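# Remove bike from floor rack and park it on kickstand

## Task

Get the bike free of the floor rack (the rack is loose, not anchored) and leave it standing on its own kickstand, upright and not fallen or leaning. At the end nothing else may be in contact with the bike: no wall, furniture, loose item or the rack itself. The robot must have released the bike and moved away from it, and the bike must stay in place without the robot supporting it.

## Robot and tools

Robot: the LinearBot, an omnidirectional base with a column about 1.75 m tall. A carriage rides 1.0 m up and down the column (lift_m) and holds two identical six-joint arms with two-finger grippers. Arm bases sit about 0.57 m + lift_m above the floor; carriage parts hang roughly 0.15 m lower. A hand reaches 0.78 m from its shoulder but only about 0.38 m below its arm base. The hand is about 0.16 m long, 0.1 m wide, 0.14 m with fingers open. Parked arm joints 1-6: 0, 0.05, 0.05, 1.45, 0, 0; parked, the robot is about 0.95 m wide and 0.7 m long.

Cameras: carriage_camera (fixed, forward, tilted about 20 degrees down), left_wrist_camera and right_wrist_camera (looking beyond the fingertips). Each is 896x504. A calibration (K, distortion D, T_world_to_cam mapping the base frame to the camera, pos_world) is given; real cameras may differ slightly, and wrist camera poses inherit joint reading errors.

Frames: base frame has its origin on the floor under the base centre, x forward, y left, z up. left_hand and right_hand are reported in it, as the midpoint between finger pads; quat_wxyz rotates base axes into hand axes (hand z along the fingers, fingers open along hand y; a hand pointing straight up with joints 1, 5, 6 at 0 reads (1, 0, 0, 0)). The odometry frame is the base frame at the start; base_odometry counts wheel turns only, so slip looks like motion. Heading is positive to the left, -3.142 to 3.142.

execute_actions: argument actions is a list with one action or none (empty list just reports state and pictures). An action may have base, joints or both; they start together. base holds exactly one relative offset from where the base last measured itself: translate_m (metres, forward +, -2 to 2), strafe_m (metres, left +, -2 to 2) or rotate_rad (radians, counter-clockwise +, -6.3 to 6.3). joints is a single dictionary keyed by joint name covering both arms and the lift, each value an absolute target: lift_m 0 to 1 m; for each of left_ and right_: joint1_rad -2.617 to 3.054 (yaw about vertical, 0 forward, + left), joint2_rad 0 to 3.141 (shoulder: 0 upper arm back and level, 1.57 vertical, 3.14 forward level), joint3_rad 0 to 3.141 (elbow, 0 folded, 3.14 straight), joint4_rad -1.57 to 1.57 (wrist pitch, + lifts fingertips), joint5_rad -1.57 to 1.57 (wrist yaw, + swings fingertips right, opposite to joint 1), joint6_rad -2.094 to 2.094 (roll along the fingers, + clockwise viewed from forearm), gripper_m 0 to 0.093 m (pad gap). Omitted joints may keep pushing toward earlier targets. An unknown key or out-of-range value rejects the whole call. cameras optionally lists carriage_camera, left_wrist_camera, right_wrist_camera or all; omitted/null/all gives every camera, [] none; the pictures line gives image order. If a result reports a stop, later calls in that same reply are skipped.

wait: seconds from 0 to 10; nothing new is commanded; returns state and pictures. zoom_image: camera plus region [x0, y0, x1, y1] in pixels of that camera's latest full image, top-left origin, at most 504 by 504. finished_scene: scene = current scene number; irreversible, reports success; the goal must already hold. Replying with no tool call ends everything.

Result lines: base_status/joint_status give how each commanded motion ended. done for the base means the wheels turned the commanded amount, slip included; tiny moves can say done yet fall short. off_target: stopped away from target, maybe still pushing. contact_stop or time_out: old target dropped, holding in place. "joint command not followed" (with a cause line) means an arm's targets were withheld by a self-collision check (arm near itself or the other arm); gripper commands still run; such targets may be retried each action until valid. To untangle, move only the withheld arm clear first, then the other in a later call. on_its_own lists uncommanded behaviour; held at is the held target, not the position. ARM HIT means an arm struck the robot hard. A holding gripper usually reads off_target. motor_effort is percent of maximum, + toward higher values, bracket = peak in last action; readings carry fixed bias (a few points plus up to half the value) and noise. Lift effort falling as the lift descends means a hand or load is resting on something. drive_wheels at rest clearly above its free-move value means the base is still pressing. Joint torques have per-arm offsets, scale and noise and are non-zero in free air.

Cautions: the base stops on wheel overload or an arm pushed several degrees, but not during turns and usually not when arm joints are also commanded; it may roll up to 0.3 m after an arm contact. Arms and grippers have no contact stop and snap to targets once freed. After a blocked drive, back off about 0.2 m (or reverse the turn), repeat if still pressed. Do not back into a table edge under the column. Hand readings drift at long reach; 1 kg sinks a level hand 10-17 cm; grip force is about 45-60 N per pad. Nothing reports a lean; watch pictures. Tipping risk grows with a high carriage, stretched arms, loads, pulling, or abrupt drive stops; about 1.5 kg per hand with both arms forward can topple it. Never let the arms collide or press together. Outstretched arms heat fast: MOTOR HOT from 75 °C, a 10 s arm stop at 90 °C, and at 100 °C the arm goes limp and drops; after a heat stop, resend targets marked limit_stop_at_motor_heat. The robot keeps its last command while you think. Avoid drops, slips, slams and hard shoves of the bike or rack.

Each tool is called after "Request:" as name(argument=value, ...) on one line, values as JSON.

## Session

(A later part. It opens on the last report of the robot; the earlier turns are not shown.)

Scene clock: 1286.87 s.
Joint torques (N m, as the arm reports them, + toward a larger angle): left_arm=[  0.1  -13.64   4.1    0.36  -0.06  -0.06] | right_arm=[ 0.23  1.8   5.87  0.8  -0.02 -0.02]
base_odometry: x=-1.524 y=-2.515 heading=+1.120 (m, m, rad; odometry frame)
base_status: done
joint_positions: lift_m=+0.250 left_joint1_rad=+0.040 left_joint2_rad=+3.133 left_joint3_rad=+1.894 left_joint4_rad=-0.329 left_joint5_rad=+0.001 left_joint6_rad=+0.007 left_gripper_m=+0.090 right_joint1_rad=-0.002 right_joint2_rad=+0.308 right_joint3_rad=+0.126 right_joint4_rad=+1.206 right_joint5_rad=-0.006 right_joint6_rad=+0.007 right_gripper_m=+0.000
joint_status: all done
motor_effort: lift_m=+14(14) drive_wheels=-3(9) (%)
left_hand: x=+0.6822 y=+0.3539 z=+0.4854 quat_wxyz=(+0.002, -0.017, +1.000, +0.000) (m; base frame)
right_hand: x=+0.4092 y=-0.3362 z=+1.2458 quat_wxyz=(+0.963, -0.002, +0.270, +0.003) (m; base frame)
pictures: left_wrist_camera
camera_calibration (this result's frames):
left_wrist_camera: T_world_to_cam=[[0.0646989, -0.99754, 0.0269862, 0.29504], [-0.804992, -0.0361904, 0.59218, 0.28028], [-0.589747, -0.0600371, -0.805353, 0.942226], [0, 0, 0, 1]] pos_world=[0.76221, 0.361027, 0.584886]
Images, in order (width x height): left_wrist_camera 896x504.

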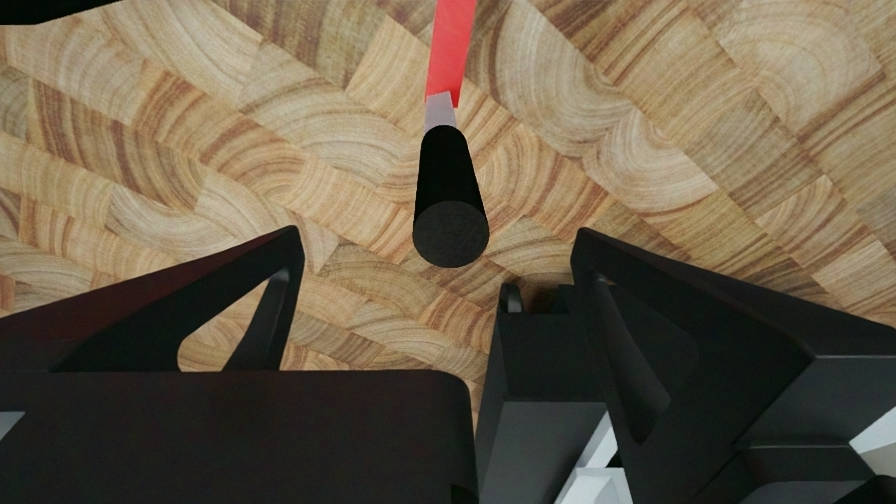

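Request:
execute_actions(actions=[{"joints":{"lift_m":0.16}}], cameras=["left_wrist_camera"])

Request:
execute_actions(actions=[{"joints":{"left_gripper_m":0}}], cameras=[])

Request:
execute_actions(actions=[{"base":{"translate_m":0.17},"joints":{"lift_m":0.24,"left_joint4_rad":-0.65}}], cameras=[])

Request:
execute_actions(actions=[{"base":{"translate_m":0.15},"joints":{"lift_m":0.33,"left_joint4_rad":-0.85}}], cameras=[])

Request:
execute_actions(actions=[{"base":{"translate_m":0.16},"joints":{"lift_m":0.41,"left_joint4_rad":-1.05}}], cameras=["left_wrist_camera","carriage_camera"])

Scene clock: 1294.60 s.
Joint torques (N m, as the arm reports them, + toward a larger angle): left_arm=[  0.19 -12.55   4.18   0.71  -0.04  -0.05] | right_arm=[ 0.24  1.86  5.94  0.81 -0.03 -0.02]
base_odometry: x=-1.524 y=-2.515 heading=+1.120 (m, m, rad; odometry frame)
base_status: not commanded
joint_positions: lift_m=+0.161 left_joint1_rad=+0.040 left_joint2_rad=+3.120 left_joint3_rad=+1.894 left_joint4_rad=-0.369 left_joint5_rad=-0.001 left_joint6_rad=+0.007 left_gripper_m=+0.090 right_joint1_rad=-0.002 right_joint2_rad=+0.308 right_joint3_rad=+0.126 right_joint4_rad=+1.205 right_joint5_rad=-0.006 right_joint6_rad=+0.007 right_gripper_m=+0.000
joint_status: all done
motor_effort: lift_m=+12(14) drive_wheels=+2(3) (%)
left_hand: x=+0.6782 y=+0.3540 z=+0.4009 quat_wxyz=(-0.012, -0.017, +1.000, +0.000) (m; base frame)
right_hand: x=+0.4096 y=-0.3362 z=+1.1557 quat_wxyz=(+0.963, -0.002, +0.271, +0.003) (m; base frame)
pictures: left_wrist_camera
camera_calibration (this result's frames):
left_wrist_camera: T_world_to_cam=[[0.0653852, -0.997552, 0.0247874, 0.298101], [-0.788637, -0.0364403, 0.613779, 0.307458], [-0.611373, -0.0596803, -0.789089, 0.879854], [0, 0, 0, 1]] pos_world=[0.7609, 0.361085, 0.498182]
Images, in order (width x height): left_wrist_camera 896x504.

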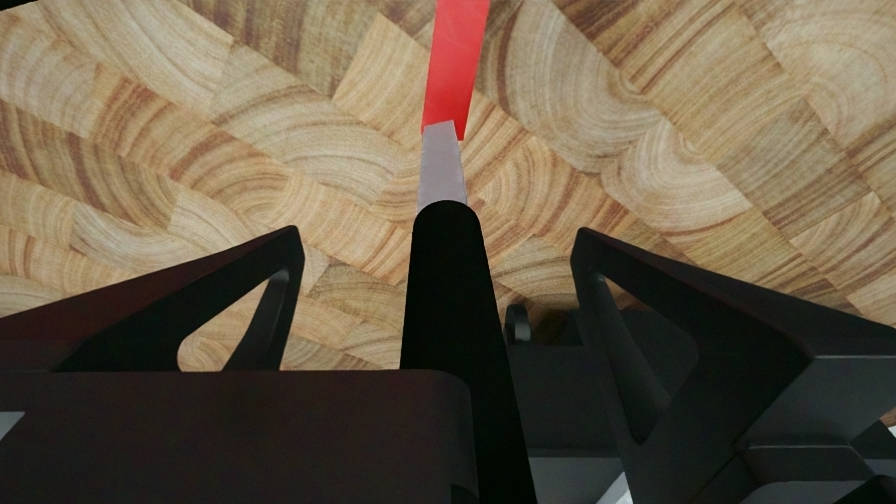

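Scene clock: 1295.30 s.
Joint torques (N m, as the arm reports them, + toward a larger angle): left_arm=[  0.1  -12.59   4.16   0.7   -0.16  -0.04] | right_arm=[ 0.24  1.8   5.86  0.81 -0.03 -0.02]
base_odometry: x=-1.524 y=-2.515 heading=+1.120 (m, m, rad; odometry frame)
base_status: not commanded
joint_positions: lift_m=+0.161 left_joint1_rad=+0.040 left_joint2_rad=+3.120 left_joint3_rad=+1.894 left_joint4_rad=-0.369 left_joint5_rad=+0.015 left_joint6_rad=+0.006 left_gripper_m=+0.022 right_joint1_rad=-0.002 right_joint2_rad=+0.308 right_joint3_rad=+0.126 right_joint4_rad=+1.205 right_joint5_rad=-0.006 right_joint6_rad=+0.007 right_gripper_m=+0.000
joint_status: left_gripper_m off_target (ended at +0.022, target +0.000)
motor_effort: lift_m=+11(12) drive_wheels=+2(3) (%)
left_hand: x=+0.6784 y=+0.3510 z=+0.4009 quat_wxyz=(-0.012, -0.017, +1.000, -0.008) (m; base frame)
right_hand: x=+0.4096 y=-0.3362 z=+1.1557 quat_wxyz=(+0.963, -0.002, +0.271, +0.003) (m; base frame)
pictures: none
No camera images: the call's "cameras" was empty. Leave "cameras" out to get every camera's image.

Scene clock: 1297.23 s.
Joint torques (N m, as the arm reports them, + toward a larger angle): left_arm=[  3.71 -13.07   4.38  -0.85  -0.42   0.46] | right_arm=[ 0.23  1.89  5.94  0.8  -0.02 -0.02]
base_odometry: x=-1.450 y=-2.362 heading=+1.119 (m, m, rad; odometry frame)
base_status: done
joint_positions: lift_m=+0.240 left_joint1_rad=-0.007 left_joint2_rad=+3.133 left_joint3_rad=+1.882 left_joint4_rad=-0.585 left_joint5_rad=+0.043 left_joint6_rad=-0.045 left_gripper_m=+0.022 right_joint1_rad=-0.002 right_joint2_rad=+0.308 right_joint3_rad=+0.124 right_joint4_rad=+1.203 right_joint5_rad=-0.006 right_joint6_rad=+0.007 right_gripper_m=+0.000
joint_status: left_joint4_rad off_target (ended at -0.585, target -0.650); the others done
motor_effort: lift_m=+19(28) drive_wheels=+4(12) (%)
left_hand: x=+0.6148 y=+0.3270 z=+0.4817 quat_wxyz=(-0.132, -0.022, +0.991, -0.018) (m; base frame)
right_hand: x=+0.4101 y=-0.3362 z=+1.2340 quat_wxyz=(+0.962, -0.002, +0.272, +0.003) (m; base frame)
pictures: none
No camera images: the call's "cameras" was empty. Leave "cameras" out to get every camera's image.

Scene clock: 1299.07 s.
Joint torques (N m, as the arm reports them, + toward a larger angle): left_arm=[  0.34 -12.72   5.12  -2.02   0.15   0.34] | right_arm=[ 0.23  1.84  5.98  0.82 -0.03 -0.03]
base_odometry: x=-1.384 y=-2.228 heading=+1.119 (m, m, rad; odometry frame)
base_status: done
joint_positions: lift_m=+0.329 left_joint1_rad=+0.037 left_joint2_rad=+3.133 left_joint3_rad=+1.869 left_joint4_rad=-0.687 left_joint5_rad=-0.027 left_joint6_rad=-0.033 left_gripper_m=+0.022 right_joint1_rad=-0.002 right_joint2_rad=+0.308 right_joint3_rad=+0.124 right_joint4_rad=+1.204 right_joint5_rad=-0.006 right_joint6_rad=+0.007 right_gripper_m=+0.000
joint_status: left_joint4_rad off_target (ended at -0.687, target -0.850); the others done
motor_effort: lift_m=+21(24) drive_wheels=+3(9) (%)
left_hand: x=+0.5846 y=+0.3536 z=+0.5785 quat_wxyz=(-0.189, -0.032, +0.981, +0.013) (m; base frame)
right_hand: x=+0.4101 y=-0.3362 z=+1.3238 quat_wxyz=(+0.962, -0.002, +0.272, +0.003) (m; base frame)
pictures: none
No camera images: the call's "cameras" was empty. Leave "cameras" out to get every camera's image.

Scene clock: 1301.03 s.
Joint torques (N m, as the arm reports them, + toward a larger angle): left_arm=[  0.06 -12.58   4.12  -2.88   0.03   0.15] | right_arm=[ 0.22  1.77  5.97  0.82 -0.03 -0.03]
base_odometry: x=-1.314 y=-2.084 heading=+1.118 (m, m, rad; odometry frame)
base_status: done
joint_positions: lift_m=+0.409 left_joint1_rad=+0.040 left_joint2_rad=+3.133 left_joint3_rad=+1.879 left_joint4_rad=-0.818 left_joint5_rad=-0.010 left_joint6_rad=-0.016 left_gripper_m=+0.022 right_joint1_rad=-0.002 right_joint2_rad=+0.308 right_joint3_rad=+0.124 right_joint4_rad=+1.205 right_joint5_rad=-0.006 right_joint6_rad=+0.007 right_gripper_m=+0.000
joint_status: left_joint4_rad off_target (ended at -0.818, target -1.050); the others done
motor_effort: lift_m=+20(27) drive_wheels=+2(9) (%)
left_hand: x=+0.5600 y=+0.3507 z=+0.6723 quat_wxyz=(-0.248, -0.026, +0.968, +0.002) (m; base frame)
right_hand: x=+0.4099 y=-0.3363 z=+1.4038 quat_wxyz=(+0.962, -0.002, +0.271, +0.003) (m; base frame)
pictures: carriage_camera, left_wrist_camera
camera_calibration (this result's frames):
carriage_camera: T_world_to_cam=[[0.0541726, -0.998366, 0.0181988, -0.0370299], [-0.36568, -0.0367951, -0.930013, 1.36761], [0.929163, 0.0437263, -0.367076, 0.352343], [0, 0, 0, 1]] pos_world=[0.174729, -0.00205481, 1.4019]
left_wrist_camera: T_world_to_cam=[[0.0896713, -0.995928, -0.00926957, 0.304605], [-0.417685, -0.0460533, 0.907424, -0.354254], [-0.904156, -0.0774981, -0.420114, 0.943704], [0, 0, 0, 1]] pos_world=[0.677975, 0.360186, 0.720746]
Images, in order (width x height): carriage_camera 896x504, left_wrist_camera 896x504.

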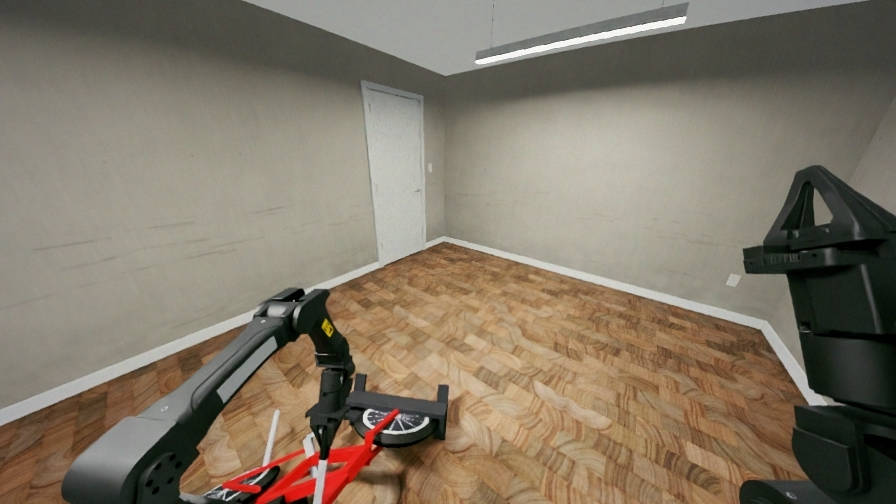

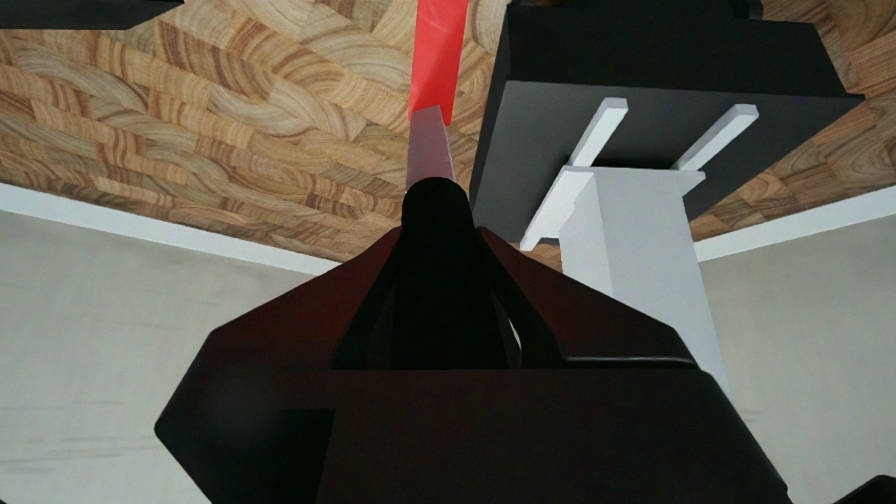

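Request:
execute_actions(actions=[{"base":{"translate_m":0.15},"joints":{"lift_m":0.45,"left_joint4_rad":-1.25}}], cameras=["carriage_camera"])

Scene clock: 1313.60 s.
Joint torques (N m, as the arm reports them, + toward a larger angle): left_arm=[ -0.26 -12.45   3.19  -3.86   0.22   0.  ] | right_arm=[ 0.2   1.77  6.    0.83 -0.03 -0.02]
base_odometry: x=-1.248 y=-1.949 heading=+1.118 (m, m, rad; odometry frame)
base_status: done
joint_positions: lift_m=+0.449 left_joint1_rad=+0.045 left_joint2_rad=+3.133 left_joint3_rad=+1.892 left_joint4_rad=-0.939 left_joint5_rad=-0.034 left_joint6_rad=+0.001 left_gripper_m=+0.022 right_joint1_rad=-0.002 right_joint2_rad=+0.308 right_joint3_rad=+0.124 right_joint4_rad=+1.204 right_joint5_rad=-0.006 right_joint6_rad=+0.007 right_gripper_m=+0.000
joint_status: left_joint4_rad off_target (ended at -0.939, target -1.250); the others done
motor_effort: lift_m=+23(27) drive_wheels=+3(13) (%)
left_hand: x=+0.5397 y=+0.3553 z=+0.7282 quat_wxyz=(-0.301, -0.016, +0.954, +0.009) (m; base frame)
right_hand: x=+0.4100 y=-0.3363 z=+1.4437 quat_wxyz=(+0.962, -0.002, +0.272, +0.003) (m; base frame)
pictures: carriage_camera
camera_calibration (this result's frames):
carriage_camera: T_world_to_cam=[[0.0541726, -0.998366, 0.0181988, -0.0377576], [-0.36568, -0.0367951, -0.930013, 1.40479], [0.929163, 0.0437263, -0.367076, 0.367019], [0, 0, 0, 1]] pos_world=[0.174729, -0.00205481, 1.44189]
Images, in order (width x height): carriage_camera 896x504.

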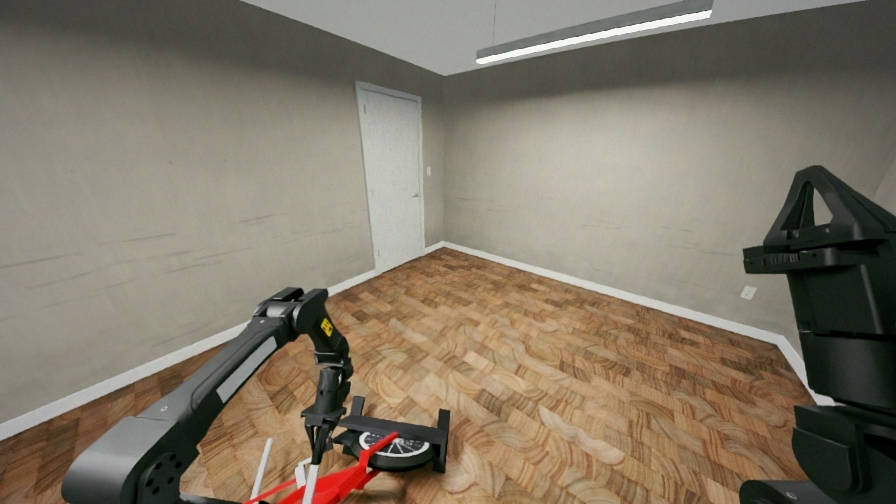

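Request:
execute_actions(actions=[{"base":{"strafe_m":0.12},"joints":{"lift_m":0.49,"left_joint4_rad":-1.1}}], cameras=["carriage_camera","left_wrist_camera"])

Scene clock: 1323.17 s.
Joint torques (N m, as the arm reports them, + toward a larger angle): left_arm=[  1.17 -12.73   3.74  -3.73  -0.37   0.3 ] | right_arm=[ 0.22  1.77  6.02  0.84 -0.03 -0.03]
base_odometry: x=-1.356 y=-1.896 heading=+1.118 (m, m, rad; odometry frame)
base_status: done
joint_positions: lift_m=+0.489 left_joint1_rad=+0.026 left_joint2_rad=+3.133 left_joint3_rad=+1.887 left_joint4_rad=-0.772 left_joint5_rad=+0.038 left_joint6_rad=-0.028 left_gripper_m=+0.023 right_joint1_rad=-0.002 right_joint2_rad=+0.308 right_joint3_rad=+0.124 right_joint4_rad=+1.204 right_joint5_rad=-0.005 right_joint6_rad=+0.007 right_gripper_m=+0.000
joint_status: left_joint4_rad off_target (ended at -0.771, target -1.100); the others done
motor_effort: lift_m=+21(24) drive_wheels=+1(10) (%)
left_hand: x=+0.5741 y=+0.3385 z=+0.7474 quat_wxyz=(-0.221, -0.031, +0.975, -0.018) (m; base frame)
right_hand: x=+0.4100 y=-0.3364 z=+1.4837 quat_wxyz=(+0.962, -0.001, +0.272, +0.003) (m; base frame)
pictures: carriage_camera, left_wrist_camera
camera_calibration (this result's frames):
carriage_camera: T_world_to_cam=[[0.0541726, -0.998366, 0.0181988, -0.0384857], [-0.36568, -0.0367951, -0.930013, 1.442], [0.929163, 0.0437263, -0.367076, 0.381706], [0, 0, 0, 1]] pos_world=[0.174729, -0.00205481, 1.4819]
left_wrist_camera: T_world_to_cam=[[0.10748, -0.993694, 0.0319497, 0.250107], [-0.466861, -0.022072, 0.884055, -0.379475], [-0.877775, -0.109934, -0.466289, 1.01745], [0, 0, 0, 1]] pos_world=[0.689047, 0.352007, 0.80191]
Images, in order (width x height): carriage_camera 896x504, left_wrist_camera 896x504.

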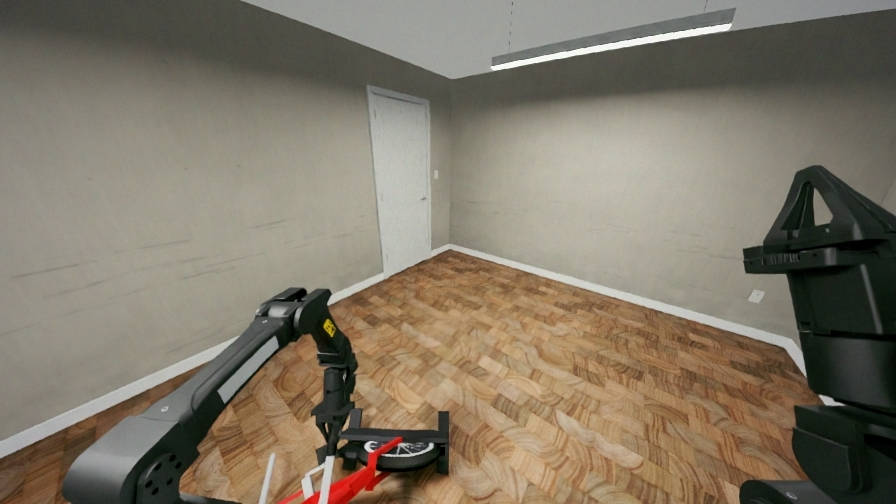

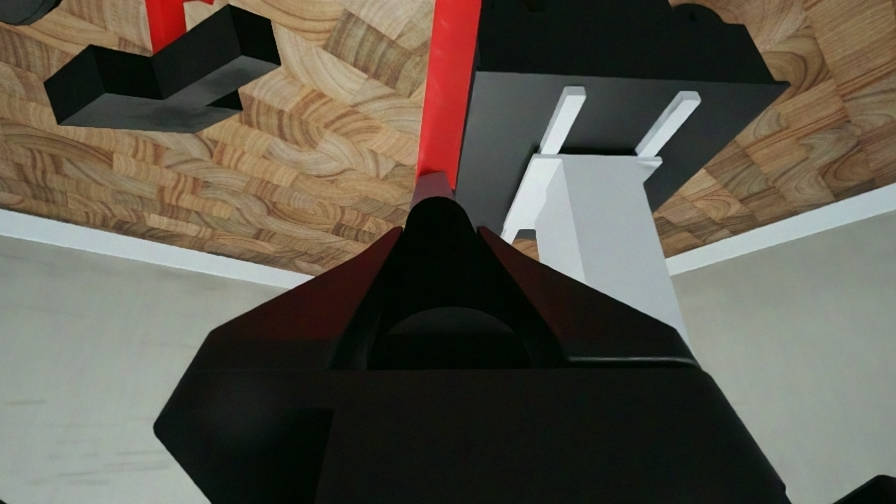

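Request:
execute_actions(actions=[{"base":{"strafe_m":0.12},"joints":{"lift_m":0.51,"left_joint4_rad":-0.9,"left_joint5_rad":0.15,"left_gripper_m":0}}], cameras=["carriage_camera","left_wrist_camera"])

Scene clock: 1343.70 s.
Joint torques (N m, as the arm reports them, + toward a larger angle): left_arm=[  1.31 -12.9    4.35  -2.63   0.05   0.28] | right_arm=[ 0.21  1.79  6.03  0.81 -0.02 -0.03]
base_odometry: x=-1.464 y=-1.844 heading=+1.117 (m, m, rad; odometry frame)
base_status: done
joint_positions: lift_m=+0.509 left_joint1_rad=+0.024 left_joint2_rad=+3.133 left_joint3_rad=+1.881 left_joint4_rad=-0.664 left_joint5_rad=+0.146 left_joint6_rad=-0.028 left_gripper_m=+0.023 right_joint1_rad=-0.002 right_joint2_rad=+0.308 right_joint3_rad=+0.124 right_joint4_rad=+1.204 right_joint5_rad=-0.005 right_joint6_rad=+0.007 right_gripper_m=+0.000
joint_status: left_joint4_rad off_target (ended at -0.664, target -0.900); left_gripper_m off_target (ended at +0.023, target +0.000); the others done
motor_effort: lift_m=+21(26) drive_wheels=-1(11) (%)
left_hand: x=+0.5968 y=+0.3200 z=+0.7585 quat_wxyz=(-0.171, -0.038, +0.982, -0.071) (m; base frame)
right_hand: x=+0.4101 y=-0.3364 z=+1.5037 quat_wxyz=(+0.962, -0.001, +0.272, +0.003) (m; base frame)
pictures: carriage_camera, left_wrist_camera
camera_calibration (this result's frames):
carriage_camera: T_world_to_cam=[[0.0541726, -0.998366, 0.0181988, -0.0388504], [-0.36568, -0.0367951, -0.930013, 1.46064], [0.929163, 0.0437263, -0.367076, 0.389063], [0, 0, 0, 1]] pos_world=[0.174729, -0.00205481, 1.50194]
left_wrist_camera: T_world_to_cam=[[0.137094, -0.980473, 0.140991, 0.124288], [-0.55643, 0.04153, 0.829856, -0.304973], [-0.819506, -0.192221, -0.539871, 1.08785], [0, 0, 0, 1]] pos_world=[0.704762, 0.343633, 0.822857]
Images, in order (width x height): carriage_camera 896x504, left_wrist_camera 896x504.

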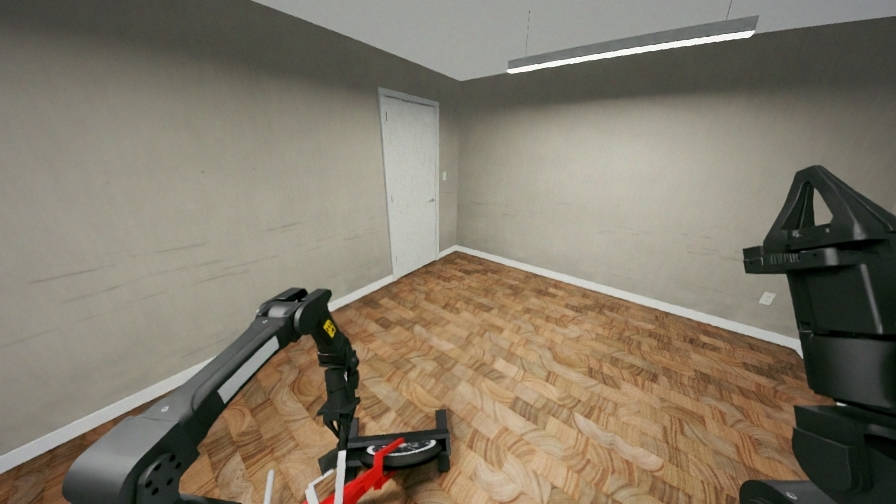

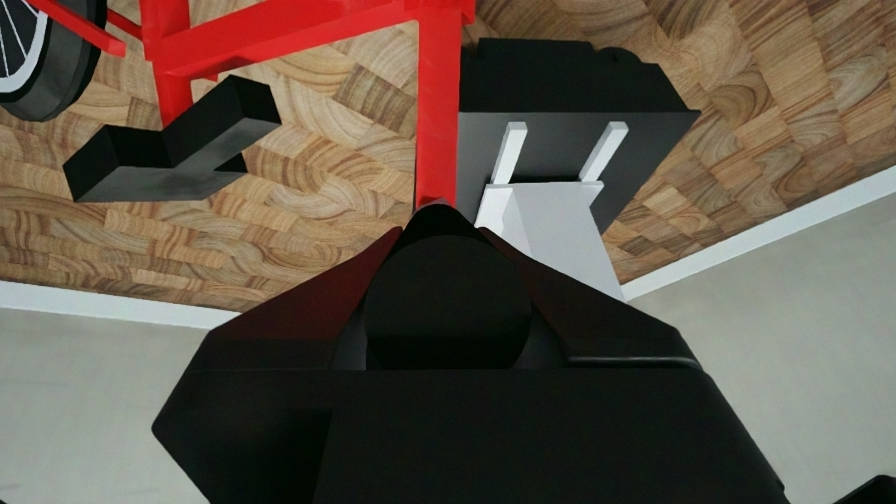

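Request:
execute_actions(actions=[{"base":{"strafe_m":0.15},"joints":{"lift_m":0.5,"left_joint4_rad":-0.6,"left_joint5_rad":0.15}}], cameras=["carriage_camera","left_wrist_camera"])

Scene clock: 1352.67 s.
Joint torques (N m, as the arm reports them, + toward a larger angle): left_arm=[  2.71 -12.98   5.32  -0.26  -1.66   1.14] | right_arm=[ 0.22  1.81  5.98  0.81 -0.03 -0.03]
base_odometry: x=-1.599 y=-1.778 heading=+1.117 (m, m, rad; odometry frame)
base_status: done
joint_positions: lift_m=+0.500 left_joint1_rad=+0.005 left_joint2_rad=+3.133 left_joint3_rad=+1.867 left_joint4_rad=-0.600 left_joint5_rad=+0.354 left_joint6_rad=-0.115 left_gripper_m=+0.023 right_joint1_rad=-0.002 right_joint2_rad=+0.308 right_joint3_rad=+0.124 right_joint4_rad=+1.204 right_joint5_rad=-0.005 right_joint6_rad=+0.007 right_gripper_m=+0.000
joint_status: left_joint5_rad off_target (ended at +0.354, target +0.150); the others done
motor_effort: lift_m=+16(15) drive_wheels=+1(6) (%)
left_hand: x=+0.6079 y=+0.2792 z=+0.7521 quat_wxyz=(-0.154, -0.084, +0.970, -0.166) (m; base frame)
right_hand: x=+0.4100 y=-0.3365 z=+1.4946 quat_wxyz=(+0.962, -0.001, +0.272, +0.003) (m; base frame)
pictures: carriage_camera, left_wrist_camera
camera_calibration (this result's frames):
carriage_camera: T_world_to_cam=[[0.0541726, -0.998366, 0.0181988, -0.0386827], [-0.36568, -0.0367951, -0.930013, 1.45207], [0.929163, 0.0437263, -0.367076, 0.385679], [0, 0, 0, 1]] pos_world=[0.174729, -0.00205481, 1.49272]
left_wrist_camera: T_world_to_cam=[[0.251374, -0.917116, 0.30937, -0.130152], [-0.591267, 0.107556, 0.799272, -0.266022], [-0.7663, -0.383836, -0.515223, 1.08822], [0, 0, 0, 1]] pos_world=[0.709329, 0.326946, 0.813565]
Images, in order (width x height): carriage_camera 896x504, left_wrist_camera 896x504.

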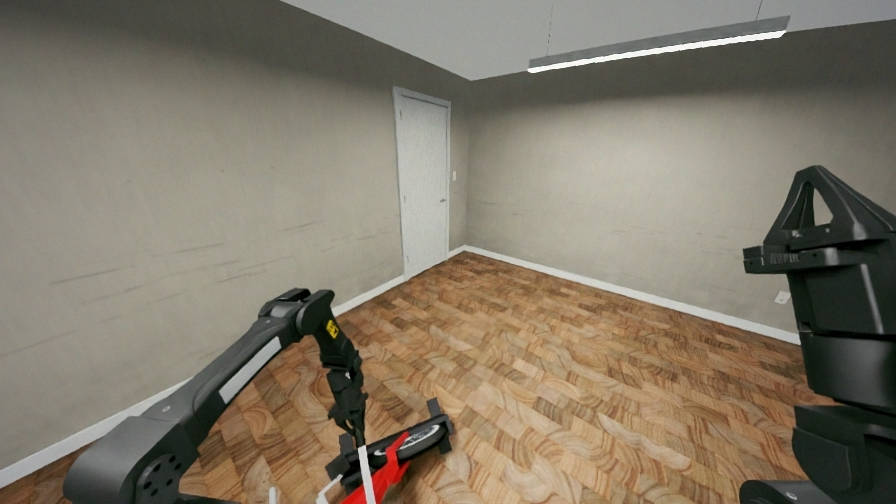

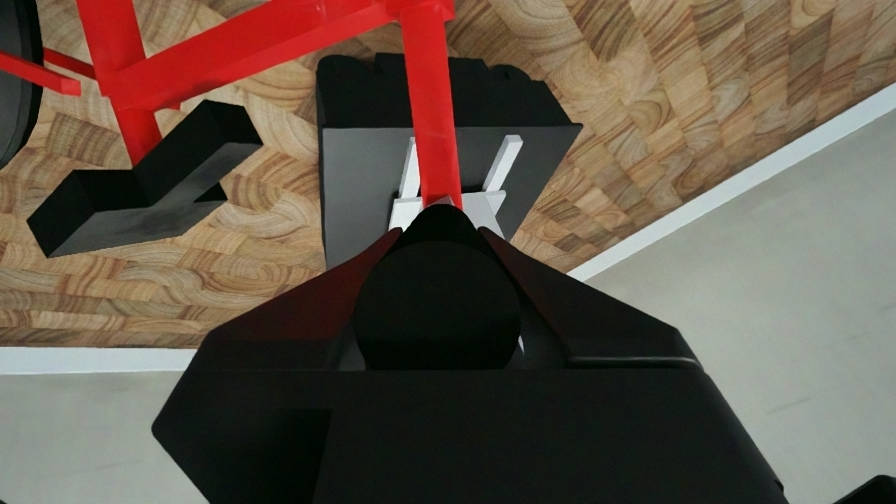

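Request:
execute_actions(actions=[{"base":{"strafe_m":0.13},"joints":{"lift_m":0.51,"left_joint5_rad":0.45}}], cameras=["carriage_camera","left_wrist_camera"])

Scene clock: 1357.07 s.
Joint torques (N m, as the arm reports them, + toward a larger angle): left_arm=[  2.15 -13.11   5.6   -0.79  -0.15   0.77] | right_arm=[ 0.21  1.77  5.99  0.82 -0.03 -0.02]
base_odometry: x=-1.715 y=-1.721 heading=+1.117 (m, m, rad; odometry frame)
base_status: done
joint_positions: lift_m=+0.509 left_joint1_rad=+0.013 left_joint2_rad=+3.133 left_joint3_rad=+1.866 left_joint4_rad=-0.528 left_joint5_rad=+0.489 left_joint6_rad=-0.076 left_gripper_m=+0.023 right_joint1_rad=-0.002 right_joint2_rad=+0.308 right_joint3_rad=+0.124 right_joint4_rad=+1.204 right_joint5_rad=-0.005 right_joint6_rad=+0.007 right_gripper_m=+0.000
joint_status: left_joint5_rad off_target (ended at +0.489, target +0.450); the others done
motor_effort: lift_m=+19(23) drive_wheels=+1(11) (%)
left_hand: x=+0.6266 y=+0.2611 z=+0.7664 quat_wxyz=(-0.116, -0.070, +0.962, -0.237) (m; base frame)
right_hand: x=+0.4101 y=-0.3365 z=+1.5039 quat_wxyz=(+0.962, -0.001, +0.272, +0.003) (m; base frame)
pictures: carriage_camera, left_wrist_camera
camera_calibration (this result's frames):
carriage_camera: T_world_to_cam=[[0.0541726, -0.998366, 0.0181988, -0.0388538], [-0.36568, -0.0367951, -0.930013, 1.46081], [0.929163, 0.0437263, -0.367076, 0.38913], [0, 0, 0, 1]] pos_world=[0.174729, -0.00205481, 1.50212]
left_wrist_camera: T_world_to_cam=[[0.224803, -0.862228, 0.453901, -0.264302], [-0.659473, 0.208296, 0.722294, -0.18899], [-0.717328, -0.46171, -0.521791, 1.09764], [0, 0, 0, 1]] pos_world=[0.722152, 0.31827, 0.829214]
Images, in order (width x height): carriage_camera 896x504, left_wrist_camera 896x504.

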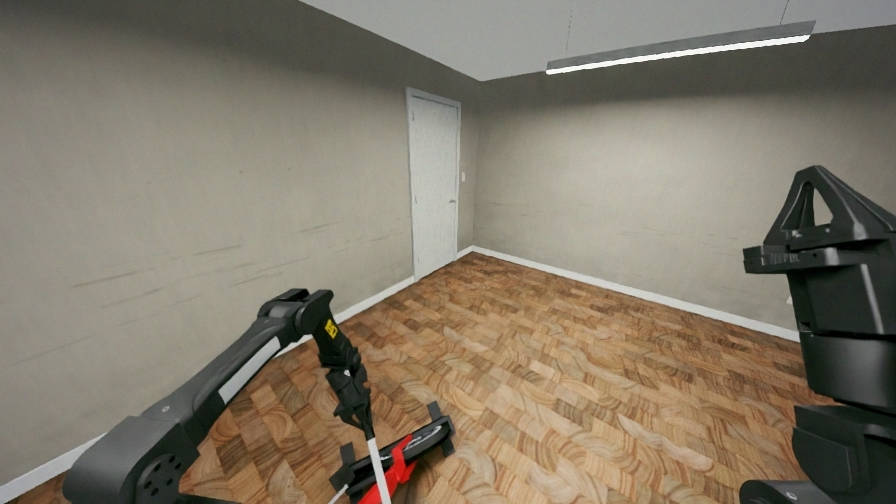

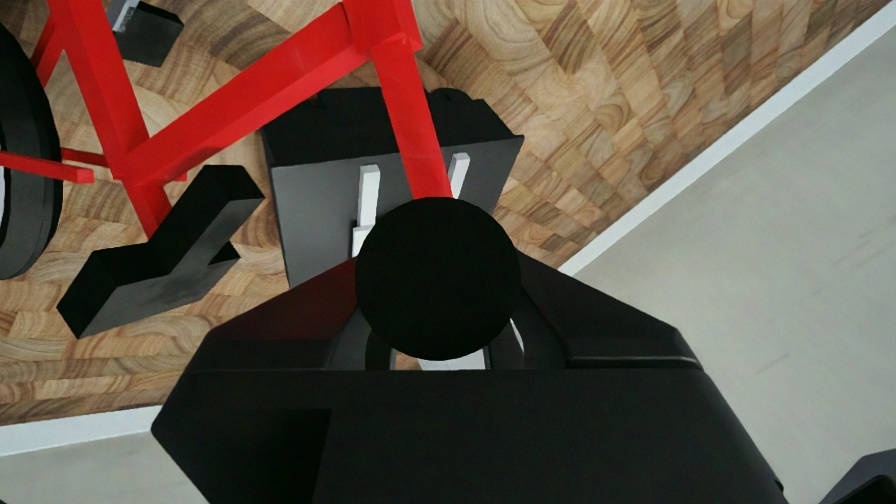

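Request:
execute_actions(actions=[{"base":{"strafe_m":0.15},"joints":{"lift_m":0.48,"left_joint5_rad":0.6}}], cameras=["carriage_camera","left_wrist_camera"])

Scene clock: 1363.87 s.
Joint torques (N m, as the arm reports them, + toward a larger angle): left_arm=[  2.32 -13.04   5.23  -0.42  -0.79   0.81] | right_arm=[ 0.22  1.79  6.01  0.82 -0.04 -0.02]
base_odometry: x=-1.850 y=-1.655 heading=+1.117 (m, m, rad; odometry frame)
base_status: done
joint_positions: lift_m=+0.480 left_joint1_rad=+0.010 left_joint2_rad=+3.133 left_joint3_rad=+1.869 left_joint4_rad=-0.573 left_joint5_rad=+0.725 left_joint6_rad=-0.078 left_gripper_m=+0.023 right_joint1_rad=-0.002 right_joint2_rad=+0.308 right_joint3_rad=+0.124 right_joint4_rad=+1.203 right_joint5_rad=-0.004 right_joint6_rad=+0.007 right_gripper_m=+0.000
joint_status: left_joint5_rad off_target (ended at +0.725, target +0.600); the others done
motor_effort: lift_m=+15(15) drive_wheels=+2(6) (%)
left_hand: x=+0.6241 y=+0.2266 z=+0.7621 quat_wxyz=(-0.136, -0.088, +0.924, -0.347) (m; base frame)
right_hand: x=+0.4101 y=-0.3365 z=+1.4746 quat_wxyz=(+0.962, -0.001, +0.272, +0.003) (m; base frame)
pictures: carriage_camera, left_wrist_camera
camera_calibration (this result's frames):
carriage_camera: T_world_to_cam=[[0.0541726, -0.998366, 0.0181988, -0.0383219], [-0.36568, -0.0367951, -0.930013, 1.43363], [0.929163, 0.0437263, -0.367076, 0.378402], [0, 0, 0, 1]] pos_world=[0.174729, -0.00205481, 1.47289]
left_wrist_camera: T_world_to_cam=[[0.291751, -0.723115, 0.626087, -0.496058], [-0.645924, 0.333819, 0.686547, -0.190063], [-0.705453, -0.604706, -0.369686, 0.986811], [0, 0, 0, 1]] pos_world=[0.718108, 0.30147, 0.805873]
Images, in order (width x height): carriage_camera 896x504, left_wrist_camera 896x504.

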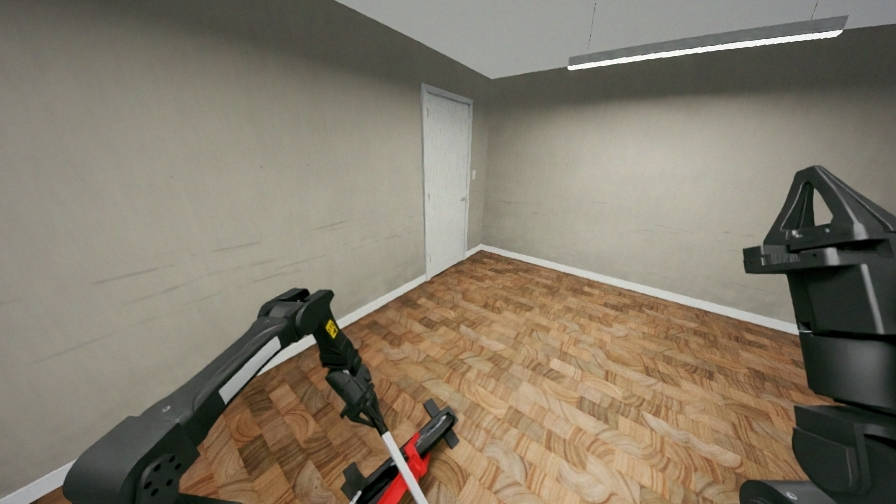

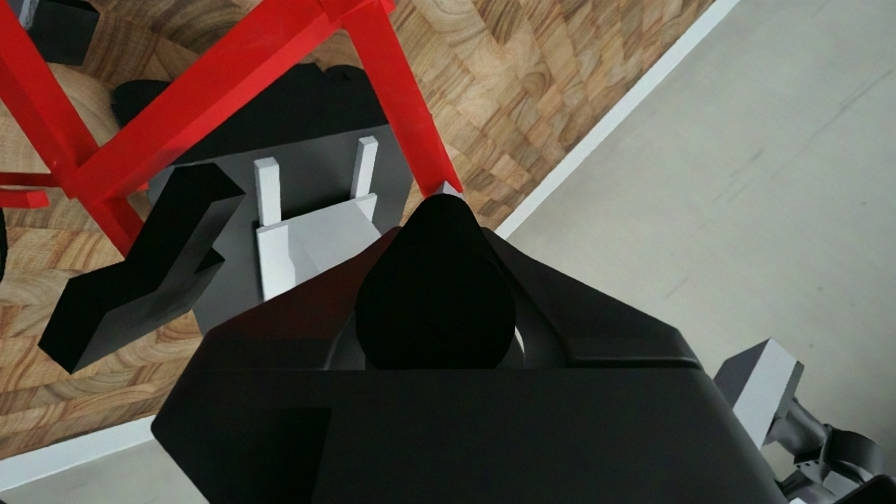

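Progress: it's rising and re-seating. Continue.

Request:
execute_actions(actions=[{"base":{"strafe_m":0.13},"joints":{"lift_m":0.47,"left_joint5_rad":0.85}}], cameras=["carriage_camera","left_wrist_camera"])

Scene clock: 1370.50 s.
Joint torques (N m, as the arm reports them, + toward a larger angle): left_arm=[  1.65 -13.1    5.02  -0.53   0.37   0.83] | right_arm=[ 0.22  1.75  6.03  0.85 -0.05 -0.02]
base_odometry: x=-1.967 y=-1.598 heading=+1.117 (m, m, rad; odometry frame)
base_status: done
joint_positions: lift_m=+0.470 left_joint1_rad=+0.020 left_joint2_rad=+3.133 left_joint3_rad=+1.873 left_joint4_rad=-0.556 left_joint5_rad=+0.846 left_joint6_rad=-0.080 left_gripper_m=+0.023 right_joint1_rad=-0.002 right_joint2_rad=+0.308 right_joint3_rad=+0.124 right_joint4_rad=+1.203 right_joint5_rad=-0.004 right_joint6_rad=+0.007 right_gripper_m=+0.000
joint_status: all done
motor_effort: lift_m=+16(16) drive_wheels=+1(3) (%)
left_hand: x=+0.6339 y=+0.2157 z=+0.7656 quat_wxyz=(-0.124, -0.095, +0.901, -0.404) (m; base frame)
right_hand: x=+0.4103 y=-0.3365 z=+1.4643 quat_wxyz=(+0.962, -0.001, +0.272, +0.003) (m; base frame)
pictures: carriage_camera, left_wrist_camera
camera_calibration (this result's frames):
carriage_camera: T_world_to_cam=[[0.0541726, -0.998366, 0.0181988, -0.0381391], [-0.36568, -0.0367951, -0.930013, 1.42429], [0.929163, 0.0437263, -0.367076, 0.374715], [0, 0, 0, 1]] pos_world=[0.174729, -0.00205481, 1.46285]
left_wrist_camera: T_world_to_cam=[[0.305594, -0.633359, 0.710963, -0.602186], [-0.674952, 0.382576, 0.630932, -0.131976], [-0.671604, -0.672675, -0.310574, 0.936394], [0, 0, 0, 1]] pos_world=[0.723832, 0.29898, 0.80222]
Images, in order (width x height): carriage_camera 896x504, left_wrist_camera 896x504.

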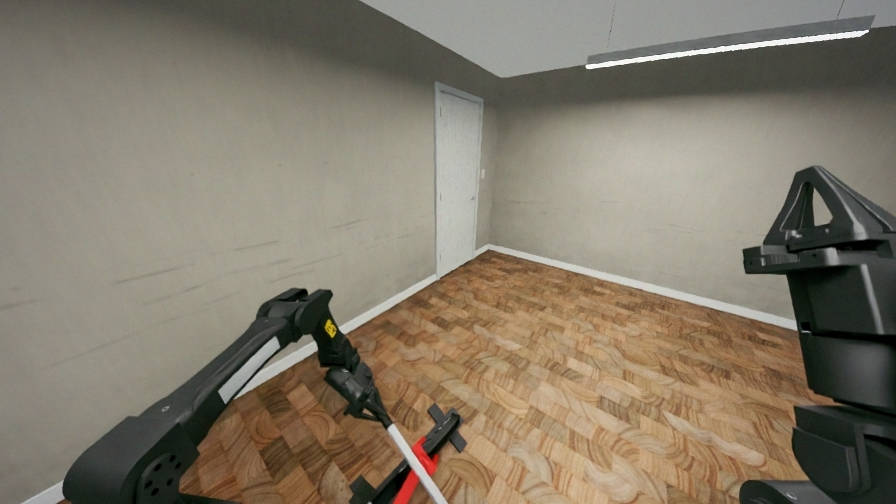

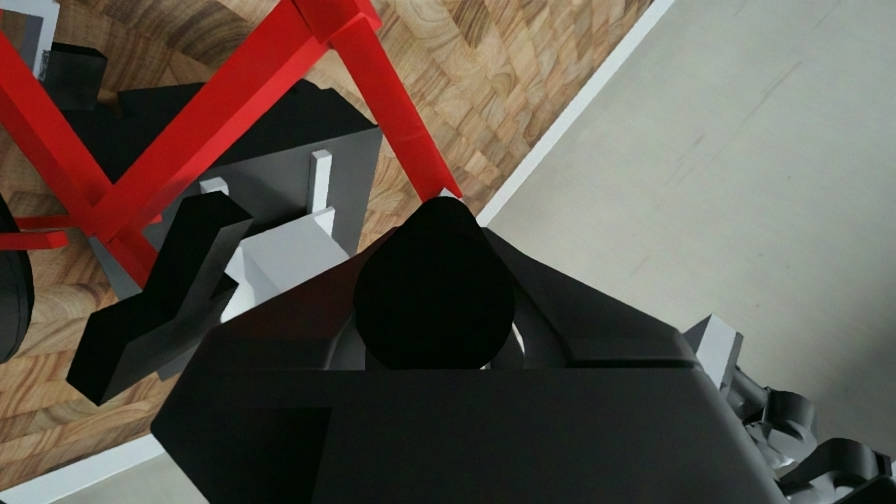

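Request:
execute_actions(actions=[{"joints":{"lift_m":0.45,"left_joint1_rad":0.4,"left_joint5_rad":1.1}}], cameras=["carriage_camera","left_wrist_camera"])

Scene clock: 1376.30 s.
Joint torques (N m, as the arm reports them, + toward a larger angle): left_arm=[ -0.06 -13.09   5.11  -0.17   0.44   0.16] | right_arm=[ 0.19  1.81  6.07  0.83 -0.05 -0.02]
base_odometry: x=-1.967 y=-1.598 heading=+1.117 (m, m, rad; odometry frame)
base_status: not commanded
joint_positions: lift_m=+0.450 left_joint1_rad=+0.403 left_joint2_rad=+3.133 left_joint3_rad=+1.873 left_joint4_rad=-0.590 left_joint5_rad=+1.091 left_joint6_rad=-0.009 left_gripper_m=+0.000 right_joint1_rad=-0.002 right_joint2_rad=+0.308 right_joint3_rad=+0.124 right_joint4_rad=+1.204 right_joint5_rad=-0.004 right_joint6_rad=+0.007 right_gripper_m=+0.000
joint_status: all done
on_its_own: left_gripper_m moved -0.023 to your old target +0.000
motor_effort: lift_m=+14(15) drive_wheels=-1(3) (%)
left_hand: x=+0.6648 y=+0.3431 z=+0.7808 quat_wxyz=(-0.016, -0.244, +0.814, -0.527) (m; base frame)
right_hand: x=+0.4102 y=-0.3365 z=+1.4443 quat_wxyz=(+0.962, -0.001, +0.272, +0.003) (m; base frame)
pictures: carriage_camera, left_wrist_camera
camera_calibration (this result's frames):
carriage_camera: T_world_to_cam=[[0.0541726, -0.998366, 0.0181988, -0.0377737], [-0.36568, -0.0367951, -0.930013, 1.40562], [0.929163, 0.0437263, -0.367076, 0.367345], [0, 0, 0, 1]] pos_world=[0.174729, -0.00205481, 1.44277]
left_wrist_camera: T_world_to_cam=[[0.435423, -0.290086, 0.852207, -0.85599], [-0.840956, 0.206744, 0.500049, 0.103415], [-0.321246, -0.934402, -0.153928, 0.782149], [0, 0, 0, 1]] pos_world=[0.710948, 0.46115, 0.798163]
Images, in order (width x height): carriage_camera 896x504, left_wrist_camera 896x504.

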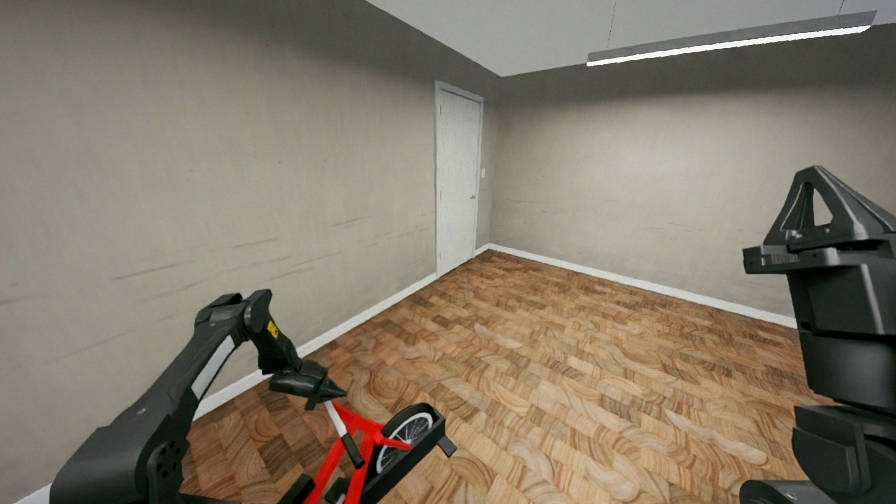

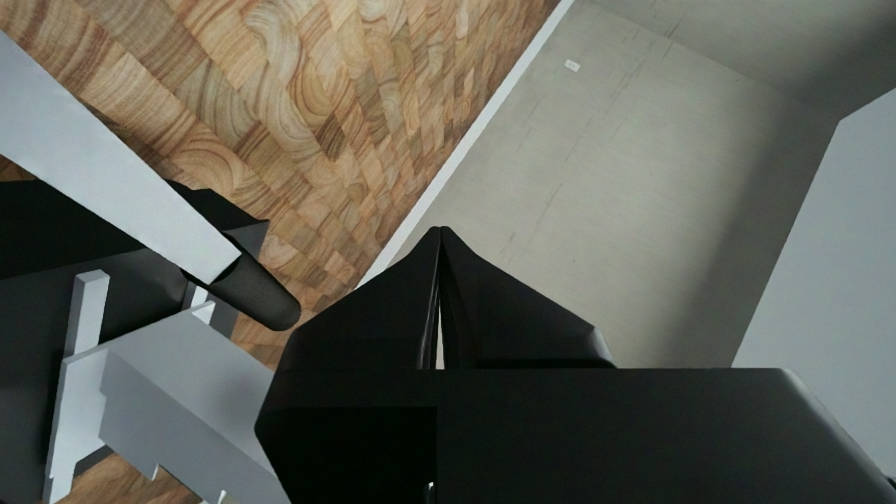

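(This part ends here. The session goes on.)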